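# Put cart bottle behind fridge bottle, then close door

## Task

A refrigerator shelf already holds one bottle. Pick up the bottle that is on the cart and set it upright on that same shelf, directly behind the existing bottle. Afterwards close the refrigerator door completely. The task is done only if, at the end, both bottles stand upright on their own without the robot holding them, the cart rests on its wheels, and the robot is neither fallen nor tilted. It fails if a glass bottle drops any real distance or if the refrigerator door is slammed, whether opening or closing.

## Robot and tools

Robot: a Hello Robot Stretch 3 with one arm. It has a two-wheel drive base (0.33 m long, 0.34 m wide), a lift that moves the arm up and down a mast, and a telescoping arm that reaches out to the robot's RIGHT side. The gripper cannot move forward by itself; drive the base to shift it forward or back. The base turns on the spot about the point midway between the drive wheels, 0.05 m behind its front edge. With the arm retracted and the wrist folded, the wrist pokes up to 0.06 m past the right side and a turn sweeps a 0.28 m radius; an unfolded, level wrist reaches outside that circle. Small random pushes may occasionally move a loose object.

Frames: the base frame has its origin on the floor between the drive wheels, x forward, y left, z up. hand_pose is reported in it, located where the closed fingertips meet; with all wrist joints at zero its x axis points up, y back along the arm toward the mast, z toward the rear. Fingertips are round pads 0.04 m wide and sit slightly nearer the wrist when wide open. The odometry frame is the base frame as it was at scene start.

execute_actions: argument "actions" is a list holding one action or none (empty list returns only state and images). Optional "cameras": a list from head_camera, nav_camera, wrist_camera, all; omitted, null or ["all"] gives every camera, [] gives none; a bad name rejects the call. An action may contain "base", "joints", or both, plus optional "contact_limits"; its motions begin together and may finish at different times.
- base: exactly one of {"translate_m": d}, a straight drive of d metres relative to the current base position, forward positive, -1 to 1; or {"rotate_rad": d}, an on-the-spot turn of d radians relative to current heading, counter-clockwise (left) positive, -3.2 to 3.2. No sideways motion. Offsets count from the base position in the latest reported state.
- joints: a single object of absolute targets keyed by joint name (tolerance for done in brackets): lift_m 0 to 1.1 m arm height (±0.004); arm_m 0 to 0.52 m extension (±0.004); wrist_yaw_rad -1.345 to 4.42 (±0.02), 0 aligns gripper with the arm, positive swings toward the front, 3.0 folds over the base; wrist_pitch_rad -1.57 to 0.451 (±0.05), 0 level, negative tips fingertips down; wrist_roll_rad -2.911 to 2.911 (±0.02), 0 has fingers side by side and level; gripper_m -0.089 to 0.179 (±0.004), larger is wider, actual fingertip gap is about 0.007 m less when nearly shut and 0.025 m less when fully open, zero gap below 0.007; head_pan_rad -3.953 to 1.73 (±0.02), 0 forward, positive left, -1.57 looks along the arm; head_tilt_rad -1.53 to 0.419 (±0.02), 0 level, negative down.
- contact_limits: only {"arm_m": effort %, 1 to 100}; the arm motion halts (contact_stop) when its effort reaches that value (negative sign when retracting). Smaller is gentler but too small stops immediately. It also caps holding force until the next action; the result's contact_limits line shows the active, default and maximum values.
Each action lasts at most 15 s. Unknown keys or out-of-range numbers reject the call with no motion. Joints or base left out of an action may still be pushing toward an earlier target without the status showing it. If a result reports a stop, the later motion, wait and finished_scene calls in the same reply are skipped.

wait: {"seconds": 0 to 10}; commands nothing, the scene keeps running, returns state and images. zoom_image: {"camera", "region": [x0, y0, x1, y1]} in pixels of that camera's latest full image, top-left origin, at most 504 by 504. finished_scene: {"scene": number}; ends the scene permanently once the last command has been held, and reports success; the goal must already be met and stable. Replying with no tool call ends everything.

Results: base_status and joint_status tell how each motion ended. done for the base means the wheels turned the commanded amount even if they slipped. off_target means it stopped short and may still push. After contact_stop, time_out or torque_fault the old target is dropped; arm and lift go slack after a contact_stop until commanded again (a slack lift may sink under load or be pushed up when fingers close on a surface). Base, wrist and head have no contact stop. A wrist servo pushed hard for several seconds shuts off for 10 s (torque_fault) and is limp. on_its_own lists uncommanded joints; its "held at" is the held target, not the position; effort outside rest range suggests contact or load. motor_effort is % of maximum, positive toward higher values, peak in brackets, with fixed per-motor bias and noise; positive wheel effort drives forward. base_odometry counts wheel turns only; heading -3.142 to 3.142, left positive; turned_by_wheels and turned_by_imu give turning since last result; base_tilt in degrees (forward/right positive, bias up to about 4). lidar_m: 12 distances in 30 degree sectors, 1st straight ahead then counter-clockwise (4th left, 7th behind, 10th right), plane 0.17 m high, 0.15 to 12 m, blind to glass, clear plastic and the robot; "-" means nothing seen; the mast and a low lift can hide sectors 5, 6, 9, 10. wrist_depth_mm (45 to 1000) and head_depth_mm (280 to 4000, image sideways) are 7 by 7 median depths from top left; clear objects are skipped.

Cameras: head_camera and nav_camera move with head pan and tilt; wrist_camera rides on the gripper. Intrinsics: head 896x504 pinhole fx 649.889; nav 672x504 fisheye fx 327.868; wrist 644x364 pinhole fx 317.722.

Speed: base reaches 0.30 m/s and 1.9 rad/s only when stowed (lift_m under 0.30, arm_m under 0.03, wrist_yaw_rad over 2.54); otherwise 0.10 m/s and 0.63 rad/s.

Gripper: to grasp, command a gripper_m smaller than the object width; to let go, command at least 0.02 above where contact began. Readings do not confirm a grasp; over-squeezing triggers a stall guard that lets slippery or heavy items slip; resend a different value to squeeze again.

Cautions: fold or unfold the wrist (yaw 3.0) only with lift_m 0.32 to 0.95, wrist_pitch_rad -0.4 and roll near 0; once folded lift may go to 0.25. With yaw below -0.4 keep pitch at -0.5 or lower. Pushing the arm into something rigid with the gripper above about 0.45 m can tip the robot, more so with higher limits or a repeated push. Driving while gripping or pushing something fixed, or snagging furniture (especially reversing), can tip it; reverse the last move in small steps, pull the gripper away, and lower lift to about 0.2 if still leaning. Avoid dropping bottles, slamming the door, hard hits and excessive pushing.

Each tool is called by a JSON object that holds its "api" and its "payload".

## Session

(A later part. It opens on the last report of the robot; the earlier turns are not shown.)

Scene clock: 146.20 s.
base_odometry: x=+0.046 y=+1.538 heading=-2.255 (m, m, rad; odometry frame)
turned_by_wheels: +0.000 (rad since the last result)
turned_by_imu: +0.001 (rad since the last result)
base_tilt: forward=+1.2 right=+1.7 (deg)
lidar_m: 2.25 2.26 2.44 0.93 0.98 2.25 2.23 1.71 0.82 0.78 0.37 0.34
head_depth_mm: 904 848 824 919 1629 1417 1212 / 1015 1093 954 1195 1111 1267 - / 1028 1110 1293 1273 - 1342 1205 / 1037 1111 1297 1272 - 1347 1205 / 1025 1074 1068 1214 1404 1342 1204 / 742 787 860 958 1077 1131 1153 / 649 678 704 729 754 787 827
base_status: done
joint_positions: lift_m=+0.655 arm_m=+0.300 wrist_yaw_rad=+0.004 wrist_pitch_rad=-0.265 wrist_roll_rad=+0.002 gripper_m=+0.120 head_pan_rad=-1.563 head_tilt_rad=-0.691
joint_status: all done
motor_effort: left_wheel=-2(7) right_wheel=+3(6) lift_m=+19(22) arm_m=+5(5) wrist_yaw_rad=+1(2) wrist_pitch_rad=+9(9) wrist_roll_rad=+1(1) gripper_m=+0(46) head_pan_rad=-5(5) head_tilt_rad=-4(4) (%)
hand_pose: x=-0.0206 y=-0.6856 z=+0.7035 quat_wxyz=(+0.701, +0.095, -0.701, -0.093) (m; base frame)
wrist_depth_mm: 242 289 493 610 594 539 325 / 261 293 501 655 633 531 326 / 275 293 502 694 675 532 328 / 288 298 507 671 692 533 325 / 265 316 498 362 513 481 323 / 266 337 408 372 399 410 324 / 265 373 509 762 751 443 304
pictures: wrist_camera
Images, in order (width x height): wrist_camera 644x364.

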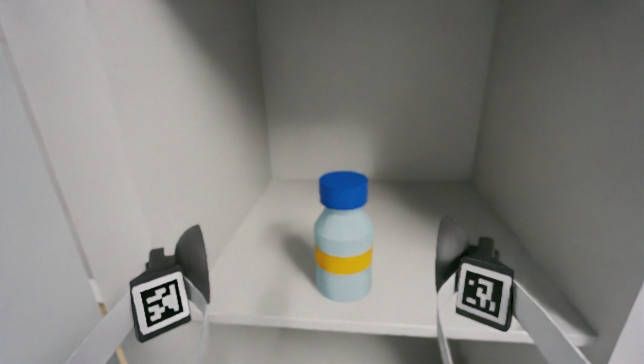

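{"api": "execute_actions", "payload": {"actions": [{"base":{"translate_m":-0.025},"joints":{"arm_m":0.39,"lift_m":0.625}}], "cameras": ["wrist_camera"]}}

Scene clock: 152.73 s.
base_odometry: x=+0.062 y=+1.557 heading=-2.255 (m, m, rad; odometry frame)
turned_by_wheels: +0.000 (rad since the last result)
turned_by_imu: +0.001 (rad since the last result)
base_tilt: forward=+1.3 right=+1.7 (deg)
lidar_m: 2.27 2.28 2.44 0.93 0.99 2.23 2.20 1.71 0.81 0.84 0.40 0.36
head_depth_mm: 794 743 806 952 1686 1416 1217 / 1011 1077 932 1126 1107 1353 - / 1020 1108 948 1307 - 1339 1206 / 1027 1115 1307 1314 1445 1345 1207 / 1040 1110 1177 1228 1453 1345 1202 / 819 854 879 1004 1097 1234 1177 / 672 722 762 791 821 860 899
base_status: done
joint_positions: lift_m=+0.625 arm_m=+0.390 wrist_yaw_rad=+0.004 wrist_pitch_rad=-0.265 wrist_roll_rad=+0.002 gripper_m=+0.120 head_pan_rad=-1.563 head_tilt_rad=-0.691
joint_status: all done
motor_effort: left_wheel=-2(7) right_wheel=+3(5) lift_m=+19(20) arm_m=+5(5) wrist_yaw_rad=+1(1) wrist_pitch_rad=+9(9) wrist_roll_rad=+1(1) gripper_m=+0(0) head_pan_rad=-5(4) head_tilt_rad=-4(3) (%)
hand_pose: x=-0.0206 y=-0.7756 z=+0.6735 quat_wxyz=(+0.701, +0.095, -0.701, -0.093) (m; base frame)
wrist_depth_mm: 228 310 529 535 524 495 310 / 229 312 534 563 547 509 308 / 230 312 534 608 576 510 311 / 231 312 534 582 601 502 306 / 231 315 457 257 456 433 305 / 232 279 365 262 355 365 305 / 242 289 299 279 292 280 274
pictures: wrist_camera
Images, in order (width x height): wrist_camera 644x364.

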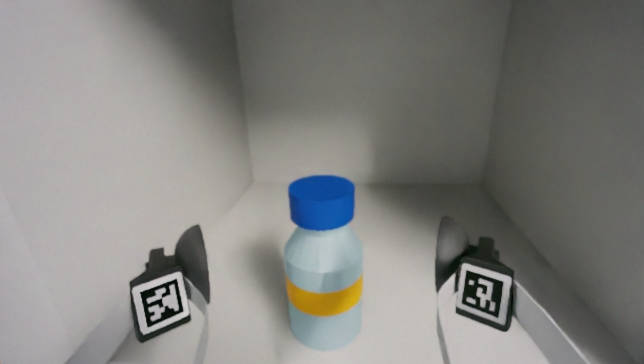

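{"api": "execute_actions", "payload": {"actions": [{"joints":{"arm_m":0.42,"lift_m":0.535}}], "cameras": ["wrist_camera"]}}

Scene clock: 160.53 s.
base_odometry: x=+0.062 y=+1.557 heading=-2.255 (m, m, rad; odometry frame)
turned_by_wheels: +0.000 (rad since the last result)
turned_by_imu: +0.001 (rad since the last result)
base_tilt: forward=+1.4 right=+1.8 (deg)
lidar_m: 2.27 2.27 2.44 0.93 0.99 2.23 2.21 1.71 0.81 0.84 0.40 0.36
head_depth_mm: 792 742 806 950 1663 1419 1208 / 1011 1086 935 1115 1112 1326 1225 / 1023 1108 948 1279 1280 1349 1208 / 1033 1118 1305 1267 - 1342 1213 / 1040 1106 1181 1223 1444 1340 1206 / 818 855 878 1005 1098 1237 1179 / 670 725 762 794 824 858 895
base_status: not commanded
joint_positions: lift_m=+0.535 arm_m=+0.420 wrist_yaw_rad=+0.004 wrist_pitch_rad=-0.265 wrist_roll_rad=+0.002 gripper_m=+0.120 head_pan_rad=-1.563 head_tilt_rad=-0.691
joint_status: all done
motor_effort: left_wheel=-3(2) right_wheel=+3(3) lift_m=+20(19) arm_m=+5(4) wrist_yaw_rad=+1(1) wrist_pitch_rad=+9(9) wrist_roll_rad=+1(1) gripper_m=+0(0) head_pan_rad=-5(4) head_tilt_rad=-3(4) (%)
hand_pose: x=-0.0206 y=-0.8056 z=+0.5835 quat_wxyz=(+0.701, +0.095, -0.701, -0.093) (m; base frame)
wrist_depth_mm: 224 304 507 505 490 472 315 / 224 306 524 187 520 502 314 / 226 308 522 192 544 503 314 / 225 307 414 192 400 390 313 / 226 287 300 206 289 290 276 / 217 245 229 218 225 231 219 / 216 320 307 201 193 186 181
pictures: wrist_camera
Images, in order (width x height): wrist_camera 644x364.

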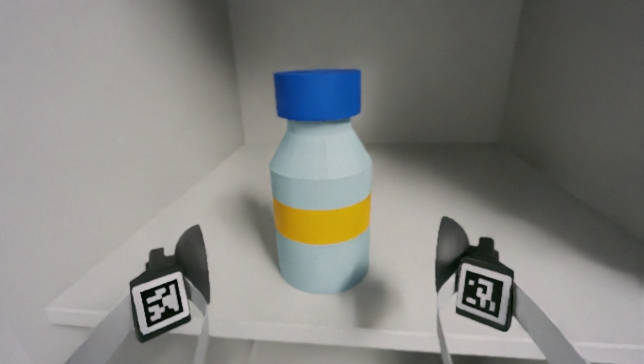

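{"api": "execute_actions", "payload": {"actions": [{"joints":{"arm_m":0.495}}], "cameras": []}}

{"api": "execute_actions", "payload": {"actions": [{"joints":{"gripper_m":0.025}}], "cameras": []}}

{"api": "execute_actions", "payload": {"actions": [{"joints":{"lift_m":0.565}}], "cameras": ["wrist_camera"]}}

{"api": "execute_actions", "payload": {"actions": [{"base":{"translate_m":-0.1}}], "cameras": ["wrist_camera","head_camera"]}}

Scene clock: 169.37 s.
base_odometry: x=+0.062 y=+1.557 heading=-2.255 (m, m, rad; odometry frame)
turned_by_wheels: +0.000 (rad since the last result)
turned_by_imu: +0.001 (rad since the last result)
base_tilt: forward=+1.3 right=+1.7 (deg)
lidar_m: 2.27 2.28 2.44 0.93 0.99 2.23 2.21 1.71 0.81 0.84 0.40 0.36
head_depth_mm: 796 744 809 949 1674 1424 1209 / 1015 1080 937 1118 1103 1314 1242 / 1027 1107 951 1284 1446 1333 1215 / 1035 1108 1303 1313 1448 1352 1205 / 1033 1112 1176 1233 1445 1347 1203 / 818 859 880 1001 1096 1233 1173 / 670 722 766 790 825 859 897
base_status: not commanded
joint_positions: lift_m=+0.535 arm_m=+0.495 wrist_yaw_rad=+0.004 wrist_pitch_rad=-0.265 wrist_roll_rad=+0.002 gripper_m=+0.120 head_pan_rad=-1.563 head_tilt_rad=-0.691
joint_status: all done
motor_effort: left_wheel=-2(2) right_wheel=+3(3) lift_m=+19(18) arm_m=+5(6) wrist_yaw_rad=+1(1) wrist_pitch_rad=+9(9) wrist_roll_rad=+1(1) gripper_m=+0(0) head_pan_rad=-4(5) head_tilt_rad=-3(3) (%)
hand_pose: x=-0.0206 y=-0.8806 z=+0.5835 quat_wxyz=(+0.701, +0.095, -0.701, -0.093) (m; base frame)
wrist_depth_mm: 214 289 445 438 427 410 330 / 214 292 452 150 450 433 327 / 214 291 419 110 476 457 326 / 215 292 387 123 396 388 323 / 215 279 281 121 272 289 279 / 216 245 216 126 207 230 218 / 199 182 186 137 177 176 180
pictures: none
No camera images: the call's "cameras" was empty. Leave "cameras" out to get every camera's image.

Scene clock: 170.80 s.
base_odometry: x=+0.062 y=+1.557 heading=-2.255 (m, m, rad; odometry frame)
turned_by_wheels: +0.000 (rad since the last result)
turned_by_imu: +0.000 (rad since the last result)
base_tilt: forward=+1.1 right=+1.9 (deg)
lidar_m: 2.27 2.28 2.44 0.93 0.98 2.23 2.21 1.71 0.81 0.84 0.40 0.36
head_depth_mm: 797 744 806 947 1673 1427 1214 / 1014 1084 935 1119 1101 1327 1237 / 1028 1101 948 1274 1434 1346 1205 / 1037 1108 1306 1307 1453 1343 1206 / 1033 1106 1176 1239 1445 1345 1201 / 821 854 877 1001 1097 1236 1164 / 669 721 761 793 821 858 900
base_status: not commanded
joint_positions: lift_m=+0.535 arm_m=+0.495 wrist_yaw_rad=+0.003 wrist_pitch_rad=-0.271 wrist_roll_rad=+0.002 gripper_m=+0.026 head_pan_rad=-1.563 head_tilt_rad=-0.691
joint_status: all done
motor_effort: left_wheel=-3(4) right_wheel=+5(6) lift_m=+20(19) arm_m=+4(4) wrist_yaw_rad=+2(3) wrist_pitch_rad=+12(12) wrist_roll_rad=+1(1) gripper_m=-20(93) head_pan_rad=-5(5) head_tilt_rad=-3(4) (%)
hand_pose: x=-0.0208 y=-0.8802 z=+0.5822 quat_wxyz=(+0.700, +0.097, -0.701, -0.095) (m; base frame)
wrist_depth_mm: 215 291 441 436 428 417 329 / 215 289 452 129 449 437 327 / 215 292 417 107 473 462 328 / 216 294 385 120 390 383 326 / 217 278 278 118 274 278 273 / 214 231 135 122 134 219 216 / 190 189 180 133 175 180 178
pictures: none
No camera images: the call's "cameras" was empty. Leave "cameras" out to get every camera's image.

Scene clock: 171.87 s.
base_odometry: x=+0.062 y=+1.557 heading=-2.255 (m, m, rad; odometry frame)
turned_by_wheels: +0.000 (rad since the last result)
turned_by_imu: +0.000 (rad since the last result)
base_tilt: forward=+1.3 right=+1.7 (deg)
lidar_m: 2.27 2.28 2.44 0.93 0.99 2.22 2.21 1.71 0.81 0.84 0.40 0.36
head_depth_mm: 795 740 803 955 1670 1417 1217 / 1009 1079 937 1120 1108 1322 1246 / 1027 1102 948 1294 1451 1349 1203 / 1035 1111 1298 1351 1492 1343 1213 / 1035 1106 1179 1229 1440 1352 1198 / 818 854 877 997 1097 1236 1172 / 666 724 761 790 821 857 894
base_status: not commanded
joint_positions: lift_m=+0.565 arm_m=+0.495 wrist_yaw_rad=+0.003 wrist_pitch_rad=-0.293 wrist_roll_rad=+0.002 gripper_m=+0.029 head_pan_rad=-1.563 head_tilt_rad=-0.691
joint_status: all done
motor_effort: left_wheel=-3(3) right_wheel=+4(5) lift_m=+29(30) arm_m=+4(4) wrist_yaw_rad=+2(2) wrist_pitch_rad=+24(26) wrist_roll_rad=+1(1) gripper_m=-19(20) head_pan_rad=-4(4) head_tilt_rad=-3(3) (%)
hand_pose: x=-0.0208 y=-0.8781 z=+0.6063 quat_wxyz=(+0.699, +0.104, -0.700, -0.103) (m; base frame)
wrist_depth_mm: 213 292 440 437 427 414 329 / 214 293 454 133 447 434 326 / 216 292 415 108 481 462 325 / 215 292 416 121 433 420 323 / 216 293 316 118 310 314 297 / 217 261 135 123 134 251 246 / 207 216 206 133 202 206 205
pictures: wrist_camera
Images, in order (width x height): wrist_camera 644x364.

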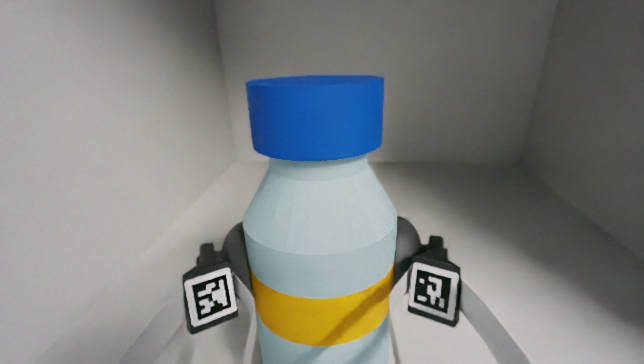

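Scene clock: 173.87 s.
base_odometry: x=+0.125 y=+1.635 heading=-2.255 (m, m, rad; odometry frame)
turned_by_wheels: +0.000 (rad since the last result)
turned_by_imu: +0.001 (rad since the last result)
base_tilt: forward=+1.3 right=+1.8 (deg)
lidar_m: 2.36 2.89 2.45 0.92 1.02 2.13 2.11 1.69 0.79 0.78 0.53 0.44
head_depth_mm: 629 1191 1384 1590 1723 1420 1213 / 698 725 797 943 1627 1422 1236 / 1014 1088 945 1219 1111 1343 1216 / 1020 1103 940 1339 1450 1338 1205 / 1036 1119 1296 1267 1491 1333 1205 / 1025 1093 1081 1192 1340 1336 1206 / 836 866 875 982 1080 1129 1148
base_status: done
joint_positions: lift_m=+0.565 arm_m=+0.495 wrist_yaw_rad=+0.003 wrist_pitch_rad=-0.293 wrist_roll_rad=+0.002 gripper_m=+0.029 head_pan_rad=-1.563 head_tilt_rad=-0.691
joint_status: not commanded
motor_effort: left_wheel=-2(6) right_wheel=+4(5) lift_m=+29(29) arm_m=+4(4) wrist_yaw_rad=+2(2) wrist_pitch_rad=+24(24) wrist_roll_rad=+1(1) gripper_m=-19(19) head_pan_rad=-4(4) head_tilt_rad=-3(3) (%)
hand_pose: x=-0.0207 y=-0.8781 z=+0.6063 quat_wxyz=(+0.699, +0.104, -0.700, -0.102) (m; base frame)
wrist_depth_mm: 319 430 439 423 413 321 196 / 319 434 465 133 437 318 195 / 320 433 495 108 471 318 195 / 319 413 451 121 433 315 193 / 308 338 316 118 310 287 194 / 265 263 135 123 134 250 192 / 217 216 207 133 201 207 191
pictures: head_camera (sideways: a quarter turn clockwise sets it upright), wrist_camera
Images, in order (width x height): head_camera 896x504, wrist_camera 644x364.

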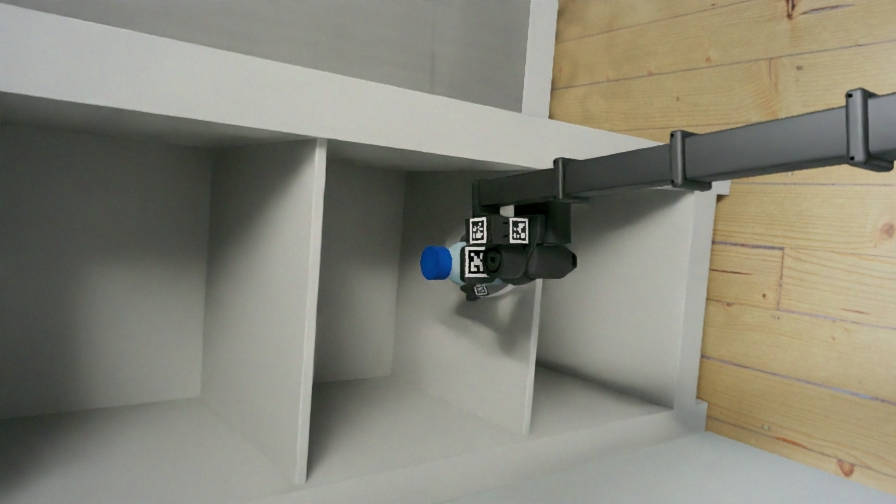

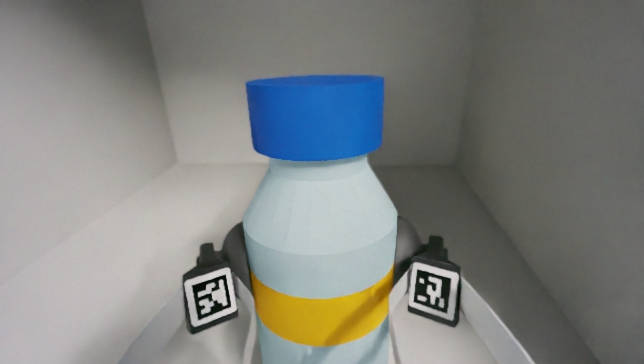

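{"api": "execute_actions", "payload": {"actions": [{"base":{"translate_m":-0.045}}], "cameras": []}}

{"api": "execute_actions", "payload": {"actions": [{"joints":{"lift_m":0.53}}], "cameras": []}}

{"api": "execute_actions", "payload": {"actions": [{"joints":{"gripper_m":0.105}}], "cameras": ["wrist_camera"]}}

{"api": "execute_actions", "payload": {"actions": [{"joints":{"arm_m":0,"lift_m":0.55,"head_pan_rad":-3.6,"head_tilt_rad":-0.5}}]}}

Scene clock: 181.57 s.
base_odometry: x=+0.154 y=+1.670 heading=-2.256 (m, m, rad; odometry frame)
turned_by_wheels: +0.000 (rad since the last result)
turned_by_imu: +0.001 (rad since the last result)
base_tilt: forward=+1.2 right=+1.8 (deg)
lidar_m: 2.40 2.94 2.46 0.92 1.03 2.08 2.06 1.68 0.78 0.77 0.59 0.48
head_depth_mm: 1100 1219 1380 1571 1716 1430 1212 / 621 696 828 1568 1717 1430 1235 / 995 1067 842 934 1268 1310 1207 / 1016 1105 938 1347 1445 1341 1206 / 1026 1106 1296 1259 1444 1344 1201 / 1039 1112 1220 1244 1418 1343 1200 / 941 973 922 1047 1143 1264 1175
base_status: done
joint_positions: lift_m=+0.565 arm_m=+0.495 wrist_yaw_rad=+0.003 wrist_pitch_rad=-0.293 wrist_roll_rad=+0.002 gripper_m=+0.029 head_pan_rad=-1.563 head_tilt_rad=-0.691
joint_status: not commanded
motor_effort: left_wheel=-2(5) right_wheel=+4(6) lift_m=+29(29) arm_m=+4(4) wrist_yaw_rad=+1(1) wrist_pitch_rad=+24(24) wrist_roll_rad=+1(1) gripper_m=-19(19) head_pan_rad=-5(4) head_tilt_rad=-3(3) (%)
hand_pose: x=-0.0207 y=-0.8781 z=+0.6063 quat_wxyz=(+0.699, +0.104, -0.700, -0.102) (m; base frame)
wrist_depth_mm: 363 440 434 422 407 224 136 / 367 469 459 133 431 223 135 / 367 496 491 108 453 220 135 / 368 445 451 121 405 219 134 / 340 337 313 118 308 218 134 / 266 264 135 123 134 208 133 / 218 217 207 133 202 194 132
pictures: none
No camera images: the call's "cameras" was empty. Leave "cameras" out to get every camera's image.

Scene clock: 182.70 s.
base_odometry: x=+0.154 y=+1.670 heading=-2.256 (m, m, rad; odometry frame)
turned_by_wheels: +0.000 (rad since the last result)
turned_by_imu: +0.000 (rad since the last result)
base_tilt: forward=+1.4 right=+1.8 (deg)
lidar_m: 2.41 2.93 2.46 0.92 1.04 2.08 2.06 1.69 0.78 0.77 0.59 0.48
head_depth_mm: 1096 1221 1376 1561 1728 1419 1222 / 622 696 829 1568 1711 1414 1246 / 997 1070 845 951 1103 1311 1211 / 1010 1094 940 1308 1457 1341 1203 / 1021 1111 1294 1263 1442 1338 1199 / 1031 1121 1217 1245 1416 1340 1201 / 941 973 922 1044 1147 1256 1167
base_status: not commanded
joint_positions: lift_m=+0.530 arm_m=+0.495 wrist_yaw_rad=+0.003 wrist_pitch_rad=-0.255 wrist_roll_rad=+0.002 gripper_m=+0.029 head_pan_rad=-1.563 head_tilt_rad=-0.691
joint_status: all done
motor_effort: left_wheel=-2(2) right_wheel=+3(4) lift_m=+19(23) arm_m=+4(4) wrist_yaw_rad=+1(1) wrist_pitch_rad=+3(25) wrist_roll_rad=+1(1) gripper_m=-20(20) head_pan_rad=-4(5) head_tilt_rad=-3(4) (%)
hand_pose: x=-0.0207 y=-0.8816 z=+0.5811 quat_wxyz=(+0.701, +0.091, -0.702, -0.089) (m; base frame)
wrist_depth_mm: 365 442 430 422 406 223 136 / 365 467 455 127 427 222 135 / 367 491 486 108 457 221 135 / 370 426 415 121 375 221 135 / 309 302 281 118 276 219 135 / 235 233 135 123 134 201 134 / 191 188 180 133 175 175 133
pictures: none
No camera images: the call's "cameras" was empty. Leave "cameras" out to get every camera's image.

Scene clock: 184.10 s.
base_odometry: x=+0.154 y=+1.670 heading=-2.256 (m, m, rad; odometry frame)
turned_by_wheels: +0.000 (rad since the last result)
turned_by_imu: +0.000 (rad since the last result)
base_tilt: forward=+1.2 right=+1.8 (deg)
lidar_m: 2.41 2.93 2.46 0.92 1.03 2.09 2.06 1.68 0.78 0.77 0.58 0.48
head_depth_mm: 1101 1212 1374 1573 1721 1426 1219 / 621 695 832 1572 1710 1428 1239 / 997 1067 844 952 1106 1311 1207 / 1014 1096 943 1316 1455 1338 1210 / 1025 1106 1300 1268 1443 1348 1202 / 1033 1118 1214 1250 1418 1348 1205 / 936 972 923 1039 1150 1261 1173
base_status: not commanded
joint_positions: lift_m=+0.530 arm_m=+0.495 wrist_yaw_rad=+0.003 wrist_pitch_rad=-0.263 wrist_roll_rad=+0.002 gripper_m=+0.105 head_pan_rad=-1.563 head_tilt_rad=-0.691
joint_status: all done
motor_effort: left_wheel=-2(2) right_wheel=+3(3) lift_m=+19(19) arm_m=+4(4) wrist_yaw_rad=+2(1) wrist_pitch_rad=+8(8) wrist_roll_rad=+1(1) gripper_m=+0(78) head_pan_rad=-4(4) head_tilt_rad=-4(4) (%)
hand_pose: x=-0.0207 y=-0.8809 z=+0.5790 quat_wxyz=(+0.701, +0.094, -0.701, -0.092) (m; base frame)
wrist_depth_mm: 367 440 433 420 407 223 136 / 365 470 456 108 428 222 135 / 368 491 486 110 452 221 135 / 363 417 403 121 360 220 135 / 299 295 274 119 263 218 134 / 229 228 182 126 200 185 134 / 186 178 180 137 172 171 133
pictures: wrist_camera
Images, in order (width x height): wrist_camera 644x364.

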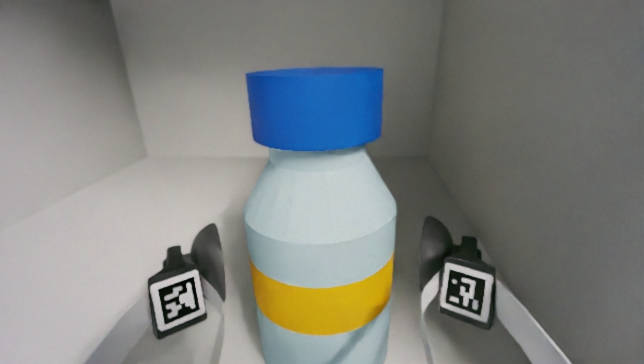

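Scene clock: 188.90 s.
base_odometry: x=+0.154 y=+1.670 heading=-2.256 (m, m, rad; odometry frame)
turned_by_wheels: +0.000 (rad since the last result)
turned_by_imu: +0.001 (rad since the last result)
base_tilt: forward=+1.2 right=+1.6 (deg)
lidar_m: 2.42 2.93 2.46 0.92 1.04 2.09 2.06 1.69 0.78 0.77 0.58 0.48
head_depth_mm: 2101 2326 2606 2792 2084 1636 1335 / 2028 2239 2448 2630 2112 1620 1332 / 1965 2137 2352 2610 2098 1633 1351 / 1885 2071 2233 2481 2112 1628 1340 / 1818 1962 2123 2339 2105 1628 1344 / 1769 1893 2047 2250 2083 1617 1332 / 1701 1837 1978 2162 2085 1616 1323
base_status: not commanded
joint_positions: lift_m=+0.550 arm_m=+0.001 wrist_yaw_rad=+0.004 wrist_pitch_rad=-0.264 wrist_roll_rad=+0.002 gripper_m=+0.105 head_pan_rad=-3.593 head_tilt_rad=-0.508
joint_status: all done
joint sent to its limit — the command would take arm_m past its lower limit, so that joint was sent only as far as its limit.
motor_effort: left_wheel=-2(2) right_wheel=+3(3) lift_m=+27(28) arm_m=-5(4) wrist_yaw_rad=+1(1) wrist_pitch_rad=+8(8) wrist_roll_rad=+1(1) gripper_m=+0(0) head_pan_rad=-4(63) head_tilt_rad=+3(18) (%)
hand_pose: x=-0.0206 y=-0.3874 z=+0.5983 quat_wxyz=(+0.701, +0.095, -0.701, -0.092) (m; base frame)
wrist_depth_mm: 467 595 872 890 465 921 888 / 471 593 928 903 493 976 925 / 471 589 769 635 522 - - / 472 621 933 - 566 - - / 476 645 - - 603 - - / 479 624 839 845 634 - 982 / 482 705 750 714 773 800 818
pictures: head_camera (sideways: a quarter turn clockwise sets it upright), nav_camera (sideways: a quarter turn counterclockwise sets it upright), wrist_camera
Images, in order (width x height): head_camera 896x504, nav_camera 672x504, wrist_camera 644x364.

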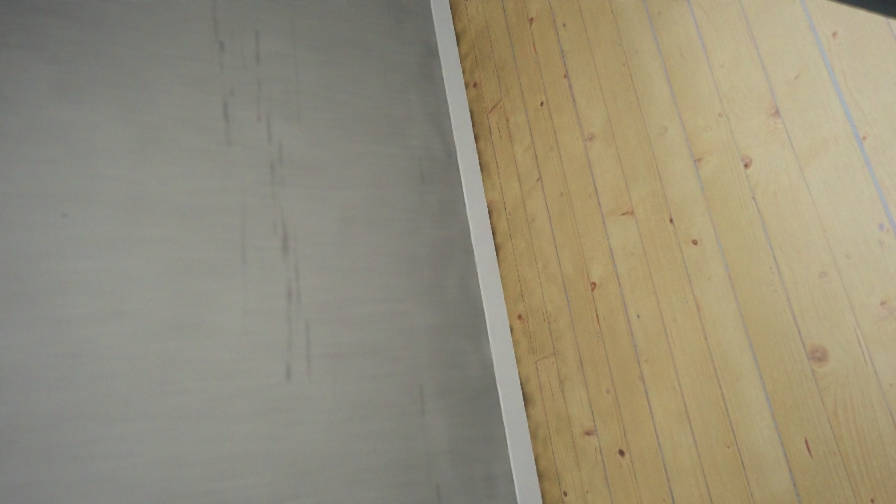

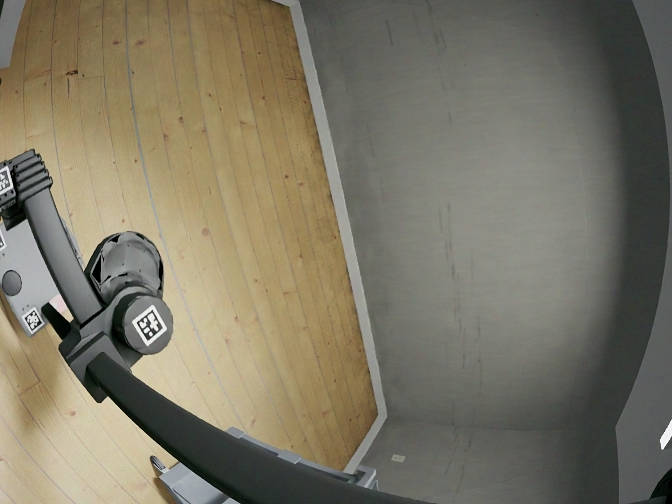

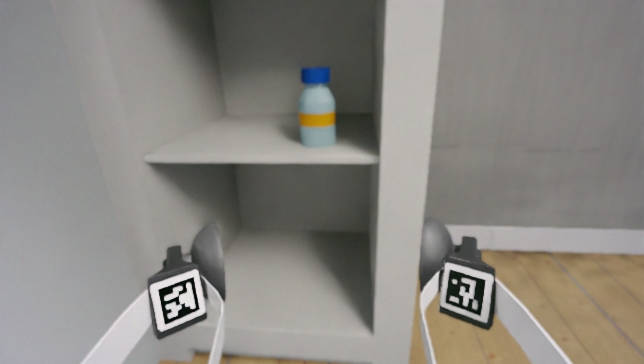

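{"api": "execute_actions", "payload": {"actions": [{"base":{"rotate_rad":-3.2},"joints":{"head_pan_rad":-1.57,"head_tilt_rad":-0.5,"lift_m":0.95,"wrist_pitch_rad":-0.3,"gripper_m":0.13}}]}}

Scene clock: 208.93 s.
base_odometry: x=+0.154 y=+1.670 heading=+0.828 (m, m, rad; odometry frame)
turned_by_wheels: -3.200 (rad since the last result)
turned_by_imu: -3.181 (rad since the last result)
base_tilt: forward=+1.1 right=+1.9 (deg)
lidar_m: 2.06 1.76 1.36 0.77 0.61 0.48 2.70 2.41 2.49 0.92 1.01 2.10
head_depth_mm: 2067 2228 2416 2619 2119 - - / 2062 2263 2419 2657 2100 - - / 2073 2236 2471 2652 2210 - - / 2064 2273 2364 1697 1782 - - / 2094 2265 2378 1196 1341 1310 1317 / 2091 2265 2339 1187 1327 1487 1335 / 2108 2260 2424 1256 1333 1463 1337
base_status: done
joint_positions: lift_m=+0.950 arm_m=+0.001 wrist_yaw_rad=+0.004 wrist_pitch_rad=-0.313 wrist_roll_rad=+0.002 gripper_m=+0.130 head_pan_rad=-1.577 head_tilt_rad=-0.507
joint_status: all done
motor_effort: left_wheel=+2(6) right_wheel=-4(8) lift_m=+27(26) arm_m=-5(5) wrist_yaw_rad=+1(1) wrist_pitch_rad=+8(9) wrist_roll_rad=+0(1) gripper_m=-1(78) head_pan_rad=+5(64) head_tilt_rad=+3(3) (%)
hand_pose: x=-0.0206 y=-0.3827 z=+0.9866 quat_wxyz=(+0.698, +0.112, -0.699, -0.109) (m; base frame)
wrist_depth_mm: - - - - - - - / - - - - - - - / - - - - - - - / - - 765 - - - - / - - - - - - - / - - - - - - - / - - - - - - -
pictures: head_camera (sideways: a quarter turn clockwise sets it upright), nav_camera (sideways: a quarter turn counterclockwise sets it upright), wrist_camera
Images, in order (width x height): head_camera 896x504, nav_camera 672x504, wrist_camera 644x364.

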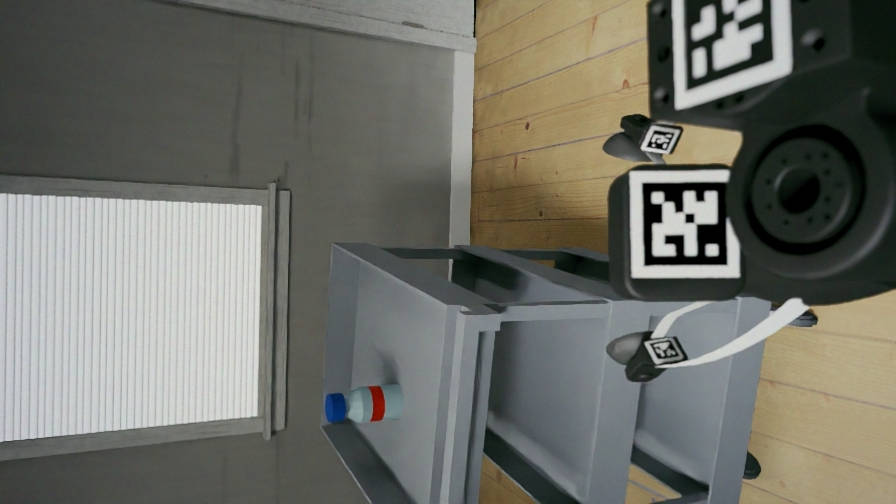

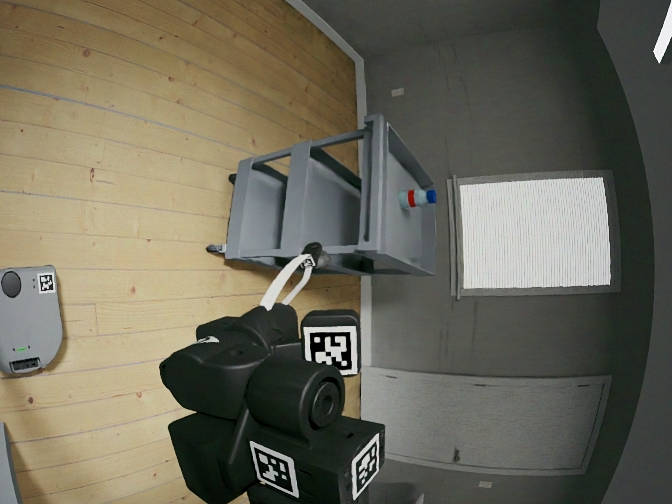

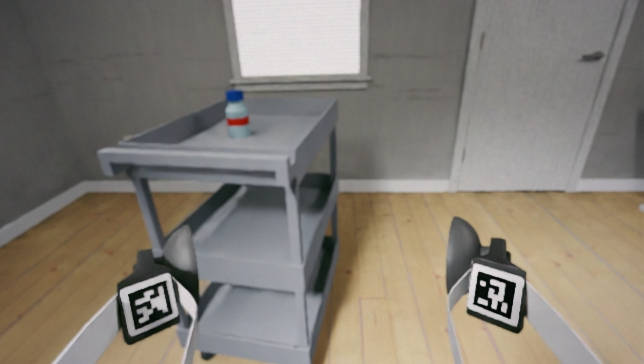

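{"api": "execute_actions", "payload": {"actions": [{"base":{"rotate_rad":-0.95},"joints":{"lift_m":1.0,"wrist_pitch_rad":-0.36}}], "cameras": []}}

{"api": "execute_actions", "payload": {"actions": [{"base":{"translate_m":0.55}}], "cameras": []}}

{"api": "execute_actions", "payload": {"actions": [{"base":{"rotate_rad":0.95},"joints":{"arm_m":0.15}}]}}

Scene clock: 228.57 s.
base_odometry: x=+0.154 y=+1.670 heading=-0.122 (m, m, rad; odometry frame)
turned_by_wheels: -0.950 (rad since the last result)
turned_by_imu: -0.944 (rad since the last result)
base_tilt: forward=+1.3 right=+1.8 (deg)
lidar_m: 1.07 2.07 2.06 1.63 0.77 0.77 0.57 0.48 2.40 2.97 2.45 0.92
head_depth_mm: 2405 2555 2688 2879 - - - / 2559 2734 2658 2783 2293 - - / 2737 2962 3078 2972 - - - / 2948 3209 3513 2937 - - - / 3078 3289 3446 2919 2173 1637 1329 / 2806 2944 3131 2895 2129 1625 1333 / 2555 2645 2831 2896 2073 1622 1329
base_status: done
joint_positions: lift_m=+1.000 arm_m=+0.001 wrist_yaw_rad=+0.004 wrist_pitch_rad=-0.373 wrist_roll_rad=+0.002 gripper_m=+0.130 head_pan_rad=-1.577 head_tilt_rad=-0.507
joint_status: all done
motor_effort: left_wheel=+2(6) right_wheel=-3(9) lift_m=+26(26) arm_m=-5(5) wrist_yaw_rad=+1(1) wrist_pitch_rad=+7(9) wrist_roll_rad=+1(1) gripper_m=+0(0) head_pan_rad=+4(4) head_tilt_rad=+4(3) (%)
hand_pose: x=-0.0206 y=-0.3762 z=+1.0227 quat_wxyz=(+0.695, +0.132, -0.695, -0.130) (m; base frame)
wrist_depth_mm: - - - - - - - / - - - - - - - / - - - - - - - / - - - - - - - / - - - - - - - / - - - - - - - / - - - - - - -
pictures: none
No camera images: the call's "cameras" was empty. Leave "cameras" out to get every camera's image.

Scene clock: 235.03 s.
base_odometry: x=+0.700 y=+1.603 heading=-0.122 (m, m, rad; odometry frame)
turned_by_wheels: +0.000 (rad since the last result)
turned_by_imu: +0.000 (rad since the last result)
base_tilt: forward=+1.3 right=+1.8 (deg)
lidar_m: 2.08 1.72 1.71 1.89 1.76 1.22 1.00 1.00 2.64 2.44 0.52 0.52
head_depth_mm: 2727 2891 3099 3132 - - - / 2883 3156 3295 2967 2295 - - / 3097 3342 3547 2914 - - - / 2880 3115 3341 2954 - - - / 2591 2748 2925 2836 2175 1635 1331 / 2251 2458 2634 2714 2128 1621 1335 / 2036 2168 2331 2487 2062 1576 1305
base_status: done
joint_positions: lift_m=+1.000 arm_m=+0.001 wrist_yaw_rad=+0.004 wrist_pitch_rad=-0.373 wrist_roll_rad=+0.002 gripper_m=+0.130 head_pan_rad=-1.577 head_tilt_rad=-0.507
joint_status: not commanded
motor_effort: left_wheel=+2(7) right_wheel=-4(5) lift_m=+26(27) arm_m=-5(5) wrist_yaw_rad=+1(1) wrist_pitch_rad=+8(7) wrist_roll_rad=+1(1) gripper_m=+0(0) head_pan_rad=+4(4) head_tilt_rad=+3(3) (%)
hand_pose: x=-0.0206 y=-0.3762 z=+1.0227 quat_wxyz=(+0.695, +0.132, -0.695, -0.130) (m; base frame)
wrist_depth_mm: - - - - - - - / - - - - - - - / - - - - - - - / 744 - - - - - - / 579 - - - - - - / 465 486 - - - - - / 334 - - - - - -
pictures: none
No camera images: the call's "cameras" was empty. Leave "cameras" out to get every camera's image.

Scene clock: 237.50 s.
base_odometry: x=+0.700 y=+1.603 heading=+0.828 (m, m, rad; odometry frame)
turned_by_wheels: +0.950 (rad since the last result)
turned_by_imu: +0.945 (rad since the last result)
base_tilt: forward=+1.2 right=+1.8 (deg)
lidar_m: 1.71 1.82 1.79 1.22 1.08 0.99 2.64 2.64 0.52 0.52 2.14 1.74
head_depth_mm: 1702 1835 1952 - 758 606 764 / 1709 1847 1954 - - 620 854 / 1697 1832 1947 - - 949 850 / 1722 1864 1995 - - 948 875 / 1721 1876 2036 1124 808 974 892 / 1725 1882 2050 2241 773 771 903 / 1734 1875 2047 2266 2057 1566 1339
base_status: done
joint_positions: lift_m=+1.000 arm_m=+0.150 wrist_yaw_rad=+0.004 wrist_pitch_rad=-0.373 wrist_roll_rad=+0.002 gripper_m=+0.130 head_pan_rad=-1.577 head_tilt_rad=-0.507
joint_status: all done
motor_effort: left_wheel=-2(6) right_wheel=+2(10) lift_m=+26(26) arm_m=+4(5) wrist_yaw_rad=+1(2) wrist_pitch_rad=+8(7) wrist_roll_rad=+1(1) gripper_m=+0(0) head_pan_rad=+4(5) head_tilt_rad=+3(3) (%)
hand_pose: x=-0.0206 y=-0.5245 z=+1.0227 quat_wxyz=(+0.695, +0.133, -0.695, -0.130) (m; base frame)
wrist_depth_mm: - - - - - - - / - - - - - - - / - - - - - - - / - - - 666 712 705 - / - - 551 528 547 536 - / - - 444 448 446 456 424 / - 345 383 378 373 364 324
pictures: head_camera (sideways: a quarter turn clockwise sets it upright), nav_camera (sideways: a quarter turn counterclockwise sets it upright), wrist_camera
Images, in order (width x height): head_camera 896x504, nav_camera 672x504, wrist_camera 644x364.

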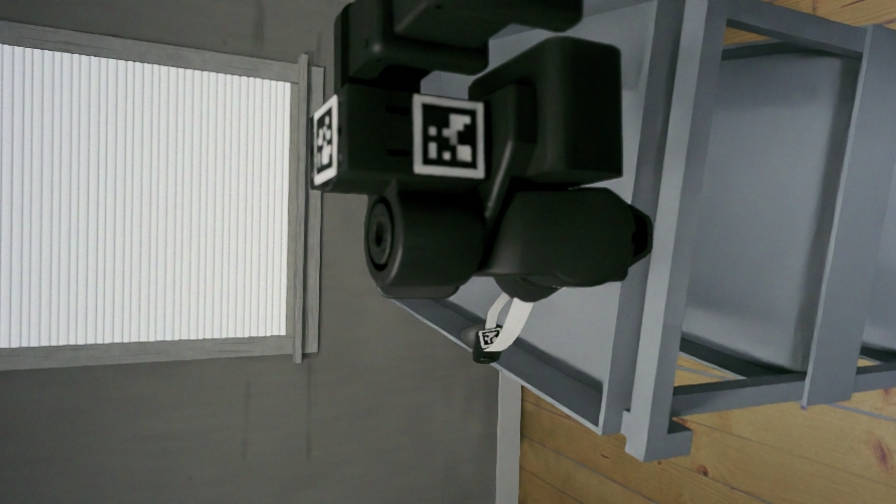

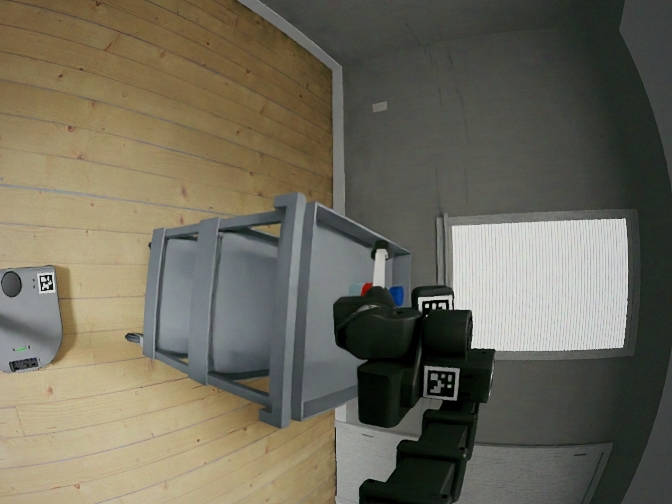

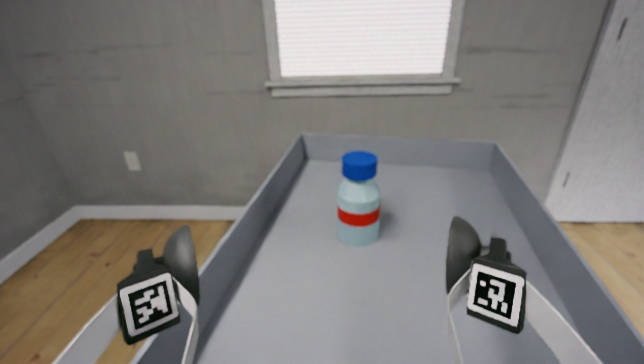

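{"api": "execute_actions", "payload": {"actions": [{"base":{"translate_m":-0.057},"joints":{"arm_m":0.31,"lift_m":0.86,"gripper_m":0.12}}], "cameras": ["wrist_camera"]}}

Scene clock: 243.27 s.
base_odometry: x=+0.661 y=+1.561 heading=+0.828 (m, m, rad; odometry frame)
turned_by_wheels: +0.000 (rad since the last result)
turned_by_imu: +0.001 (rad since the last result)
base_tilt: forward=+1.3 right=+1.6 (deg)
lidar_m: 1.77 1.88 1.78 1.21 1.01 0.95 2.59 2.64 0.51 0.51 0.58 1.79
head_depth_mm: 1704 1819 2003 2181 2033 - - / 1694 1841 1989 1143 - 935 834 / 1702 1831 1983 1171 - 622 849 / 1713 1842 2014 1176 - 634 849 / 1711 1845 2022 1130 811 942 870 / 1732 1860 2041 2182 803 942 866 / 1712 1857 2031 2248 765 741 1305
base_status: done
joint_positions: lift_m=+0.860 arm_m=+0.310 wrist_yaw_rad=+0.004 wrist_pitch_rad=-0.373 wrist_roll_rad=+0.002 gripper_m=+0.120 head_pan_rad=-1.577 head_tilt_rad=-0.507
joint_status: all done
motor_effort: left_wheel=-2(7) right_wheel=+3(6) lift_m=+19(21) arm_m=+5(4) wrist_yaw_rad=+2(1) wrist_pitch_rad=+8(8) wrist_roll_rad=+1(1) gripper_m=+0(47) head_pan_rad=+4(4) head_tilt_rad=+4(3) (%)
hand_pose: x=-0.0206 y=-0.6845 z=+0.8830 quat_wxyz=(+0.695, +0.133, -0.695, -0.130) (m; base frame)
wrist_depth_mm: - - - - - - - / - - - - - - - / - - 533 277 550 525 - / - 340 411 292 418 410 330 / - 303 336 313 326 328 303 / 232 272 270 267 265 270 258 / 223 223 227 225 223 214 218
pictures: wrist_camera
Images, in order (width x height): wrist_camera 644x364.

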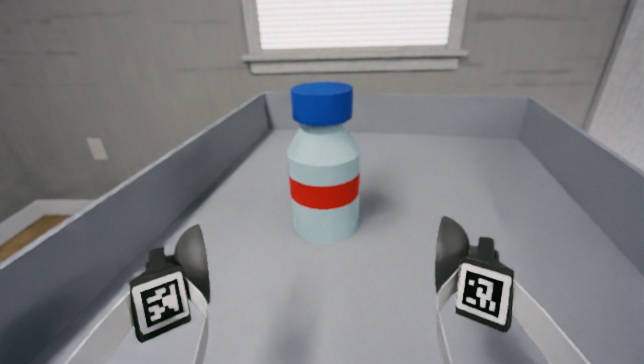

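{"api": "execute_actions", "payload": {"actions": [{"joints":{"arm_m":0.43,"lift_m":0.825}}], "cameras": ["wrist_camera","nav_camera"]}}

Scene clock: 249.90 s.
base_odometry: x=+0.661 y=+1.561 heading=+0.828 (m, m, rad; odometry frame)
turned_by_wheels: +0.000 (rad since the last result)
turned_by_imu: +0.001 (rad since the last result)
base_tilt: forward=+1.2 right=+1.8 (deg)
lidar_m: 1.76 1.88 1.78 1.21 1.01 0.95 2.59 2.63 0.51 0.51 0.58 1.80
head_depth_mm: 1704 1832 2004 2206 1973 1538 - / 1699 1828 1996 1128 886 - 832 / 1696 1831 1996 1162 782 622 850 / 1719 1847 2013 1178 767 634 852 / 1723 1862 2038 1125 806 950 870 / 1716 1883 2023 2179 802 943 869 / 1733 1860 2032 2263 765 741 1297
base_status: not commanded
joint_positions: lift_m=+0.825 arm_m=+0.430 wrist_yaw_rad=+0.004 wrist_pitch_rad=-0.374 wrist_roll_rad=+0.002 gripper_m=+0.120 head_pan_rad=-1.577 head_tilt_rad=-0.507
joint_status: all done
motor_effort: left_wheel=-2(2) right_wheel=+3(3) lift_m=+19(19) arm_m=+5(6) wrist_yaw_rad=+1(1) wrist_pitch_rad=+8(8) wrist_roll_rad=+1(1) gripper_m=-1(0) head_pan_rad=+4(3) head_tilt_rad=+3(4) (%)
hand_pose: x=-0.0206 y=-0.8044 z=+0.8480 quat_wxyz=(+0.695, +0.133, -0.695, -0.130) (m; base frame)
wrist_depth_mm: - - - - - - - / - - - 139 - - - / - - 419 147 438 416 377 / - 268 339 155 326 342 327 / 212 256 275 162 268 268 260 / 208 234 223 181 212 223 213 / 190 183 187 185 184 177 181
pictures: nav_camera (sideways: a quarter turn counterclockwise sets it upright), wrist_camera
Images, in order (width x height): nav_camera 672x504, wrist_camera 644x364.

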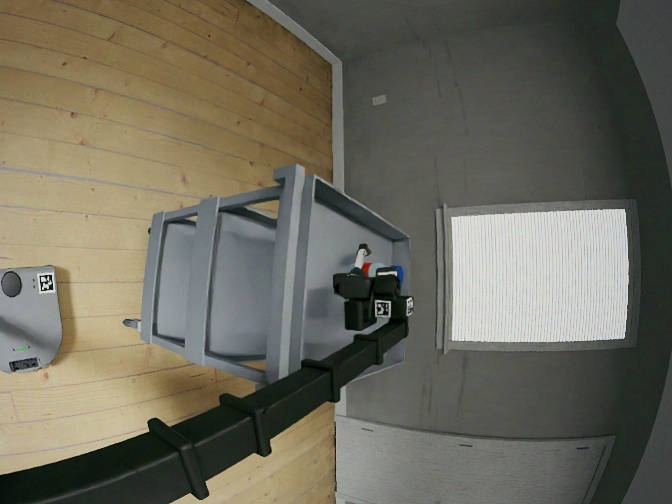

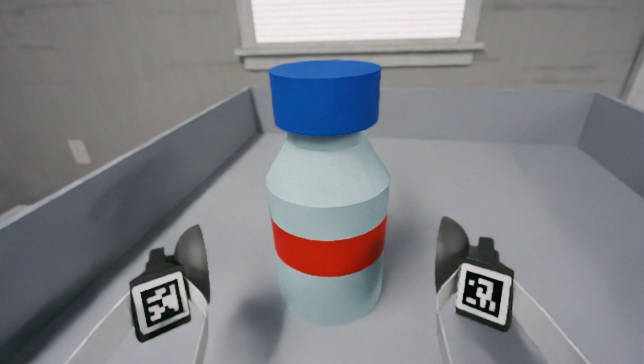

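{"api": "execute_actions", "payload": {"actions": [{"joints":{"arm_m":0.462}}], "cameras": []}}

{"api": "execute_actions", "payload": {"actions": [{"joints":{"gripper_m":0.025}}], "cameras": []}}

{"api": "execute_actions", "payload": {"actions": [{"joints":{"lift_m":0.92}}], "cameras": ["wrist_camera"]}}

Scene clock: 256.30 s.
base_odometry: x=+0.661 y=+1.561 heading=+0.828 (m, m, rad; odometry frame)
turned_by_wheels: +0.000 (rad since the last result)
turned_by_imu: +0.001 (rad since the last result)
base_tilt: forward=+1.3 right=+1.8 (deg)
lidar_m: 1.76 1.88 1.79 1.21 1.01 0.95 2.59 2.63 0.51 0.51 0.58 1.80
head_depth_mm: 1704 1841 2000 2205 1965 1554 - / 1696 1849 2010 1142 888 - 849 / 1706 1848 2005 1166 783 627 852 / 1704 1835 1997 - 779 633 850 / 1707 1859 2032 1129 809 945 870 / 1722 1870 2048 2166 802 943 867 / 1737 1862 2068 2257 768 739 1293
base_status: not commanded
joint_positions: lift_m=+0.825 arm_m=+0.462 wrist_yaw_rad=+0.004 wrist_pitch_rad=-0.374 wrist_roll_rad=+0.002 gripper_m=+0.120 head_pan_rad=-1.577 head_tilt_rad=-0.507
joint_status: all done
motor_effort: left_wheel=-3(2) right_wheel=+3(3) lift_m=+19(19) arm_m=+4(5) wrist_yaw_rad=+2(1) wrist_pitch_rad=+8(8) wrist_roll_rad=+1(1) gripper_m=+0(0) head_pan_rad=+4(4) head_tilt_rad=+3(4) (%)
hand_pose: x=-0.0206 y=-0.8364 z=+0.8480 quat_wxyz=(+0.695, +0.133, -0.695, -0.130) (m; base frame)
wrist_depth_mm: - - - - - - - / - - - 132 - - - / - - 397 110 410 394 368 / - 269 346 126 327 340 332 / 204 255 274 126 152 268 259 / 201 227 215 136 203 222 212 / 191 183 187 153 178 177 180
pictures: none
No camera images: the call's "cameras" was empty. Leave "cameras" out to get every camera's image.

Scene clock: 257.73 s.
base_odometry: x=+0.661 y=+1.561 heading=+0.828 (m, m, rad; odometry frame)
turned_by_wheels: +0.000 (rad since the last result)
turned_by_imu: +0.000 (rad since the last result)
base_tilt: forward=+1.3 right=+1.8 (deg)
lidar_m: 1.76 1.87 1.79 1.21 1.00 0.95 2.59 2.63 0.51 0.51 0.58 1.79
head_depth_mm: 1698 1835 2008 2191 1948 1542 - / 1694 1838 1999 1135 887 - 852 / 1690 1853 1999 1168 781 625 852 / 1710 1854 2009 - 782 634 849 / 1711 1861 2043 1122 810 945 870 / 1707 1882 2019 2173 805 943 869 / 1717 1872 2045 2255 765 739 1309
base_status: not commanded
joint_positions: lift_m=+0.825 arm_m=+0.462 wrist_yaw_rad=+0.000 wrist_pitch_rad=-0.380 wrist_roll_rad=+0.002 gripper_m=+0.026 head_pan_rad=-1.577 head_tilt_rad=-0.507
joint_status: all done
motor_effort: left_wheel=-3(3) right_wheel=+6(8) lift_m=+20(21) arm_m=+4(5) wrist_yaw_rad=+4(5) wrist_pitch_rad=+12(12) wrist_roll_rad=+1(1) gripper_m=-20(91) head_pan_rad=+4(4) head_tilt_rad=+3(4) (%)
hand_pose: x=-0.0215 y=-0.8357 z=+0.8464 quat_wxyz=(+0.694, +0.134, -0.695, -0.134) (m; base frame)
wrist_depth_mm: - - - - - - - / - - - 122 - - - / - - 352 110 409 397 369 / - 259 331 125 340 333 324 / 205 250 260 125 251 259 255 / 203 223 153 135 - 213 211 / 189 187 180 152 176 179 178
pictures: none
No camera images: the call's "cameras" was empty. Leave "cameras" out to get every camera's image.

Scene clock: 259.43 s.
base_odometry: x=+0.661 y=+1.561 heading=+0.828 (m, m, rad; odometry frame)
turned_by_wheels: +0.000 (rad since the last result)
turned_by_imu: +0.000 (rad since the last result)
base_tilt: forward=+1.4 right=+1.8 (deg)
lidar_m: 1.76 1.87 1.79 1.22 1.01 0.95 2.58 2.62 0.51 0.51 0.58 1.80
head_depth_mm: 1708 1848 2010 2203 - - 1301 / 1691 1832 2006 - 769 602 765 / 1706 1847 1965 1024 813 621 850 / 1701 1851 1964 1019 811 633 851 / 1719 1841 2042 1071 807 947 871 / 1720 1882 2034 2191 805 943 867 / 1728 1874 2033 2231 765 742 1291
base_status: not commanded
joint_positions: lift_m=+0.920 arm_m=+0.462 wrist_yaw_rad=+0.002 wrist_pitch_rad=-0.412 wrist_roll_rad=+0.002 gripper_m=+0.026 head_pan_rad=-1.577 head_tilt_rad=-0.507
joint_status: all done
motor_effort: left_wheel=-3(4) right_wheel=+5(5) lift_m=+29(32) arm_m=+4(4) wrist_yaw_rad=+2(4) wrist_pitch_rad=+29(32) wrist_roll_rad=+0(1) gripper_m=-19(20) head_pan_rad=+4(4) head_tilt_rad=+3(4) (%)
hand_pose: x=-0.0210 y=-0.8319 z=+0.9337 quat_wxyz=(+0.692, +0.145, -0.692, -0.144) (m; base frame)
wrist_depth_mm: - - - - - - - / - - - 126 - - - / - - - 114 - - - / - - 449 127 447 436 414 / - - 337 126 373 380 353 / - 283 - 134 - 318 312 / - 256 271 148 266 271 268
pictures: wrist_camera
Images, in order (width x height): wrist_camera 644x364.

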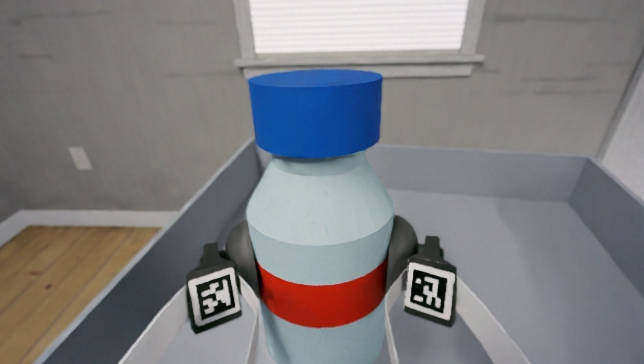

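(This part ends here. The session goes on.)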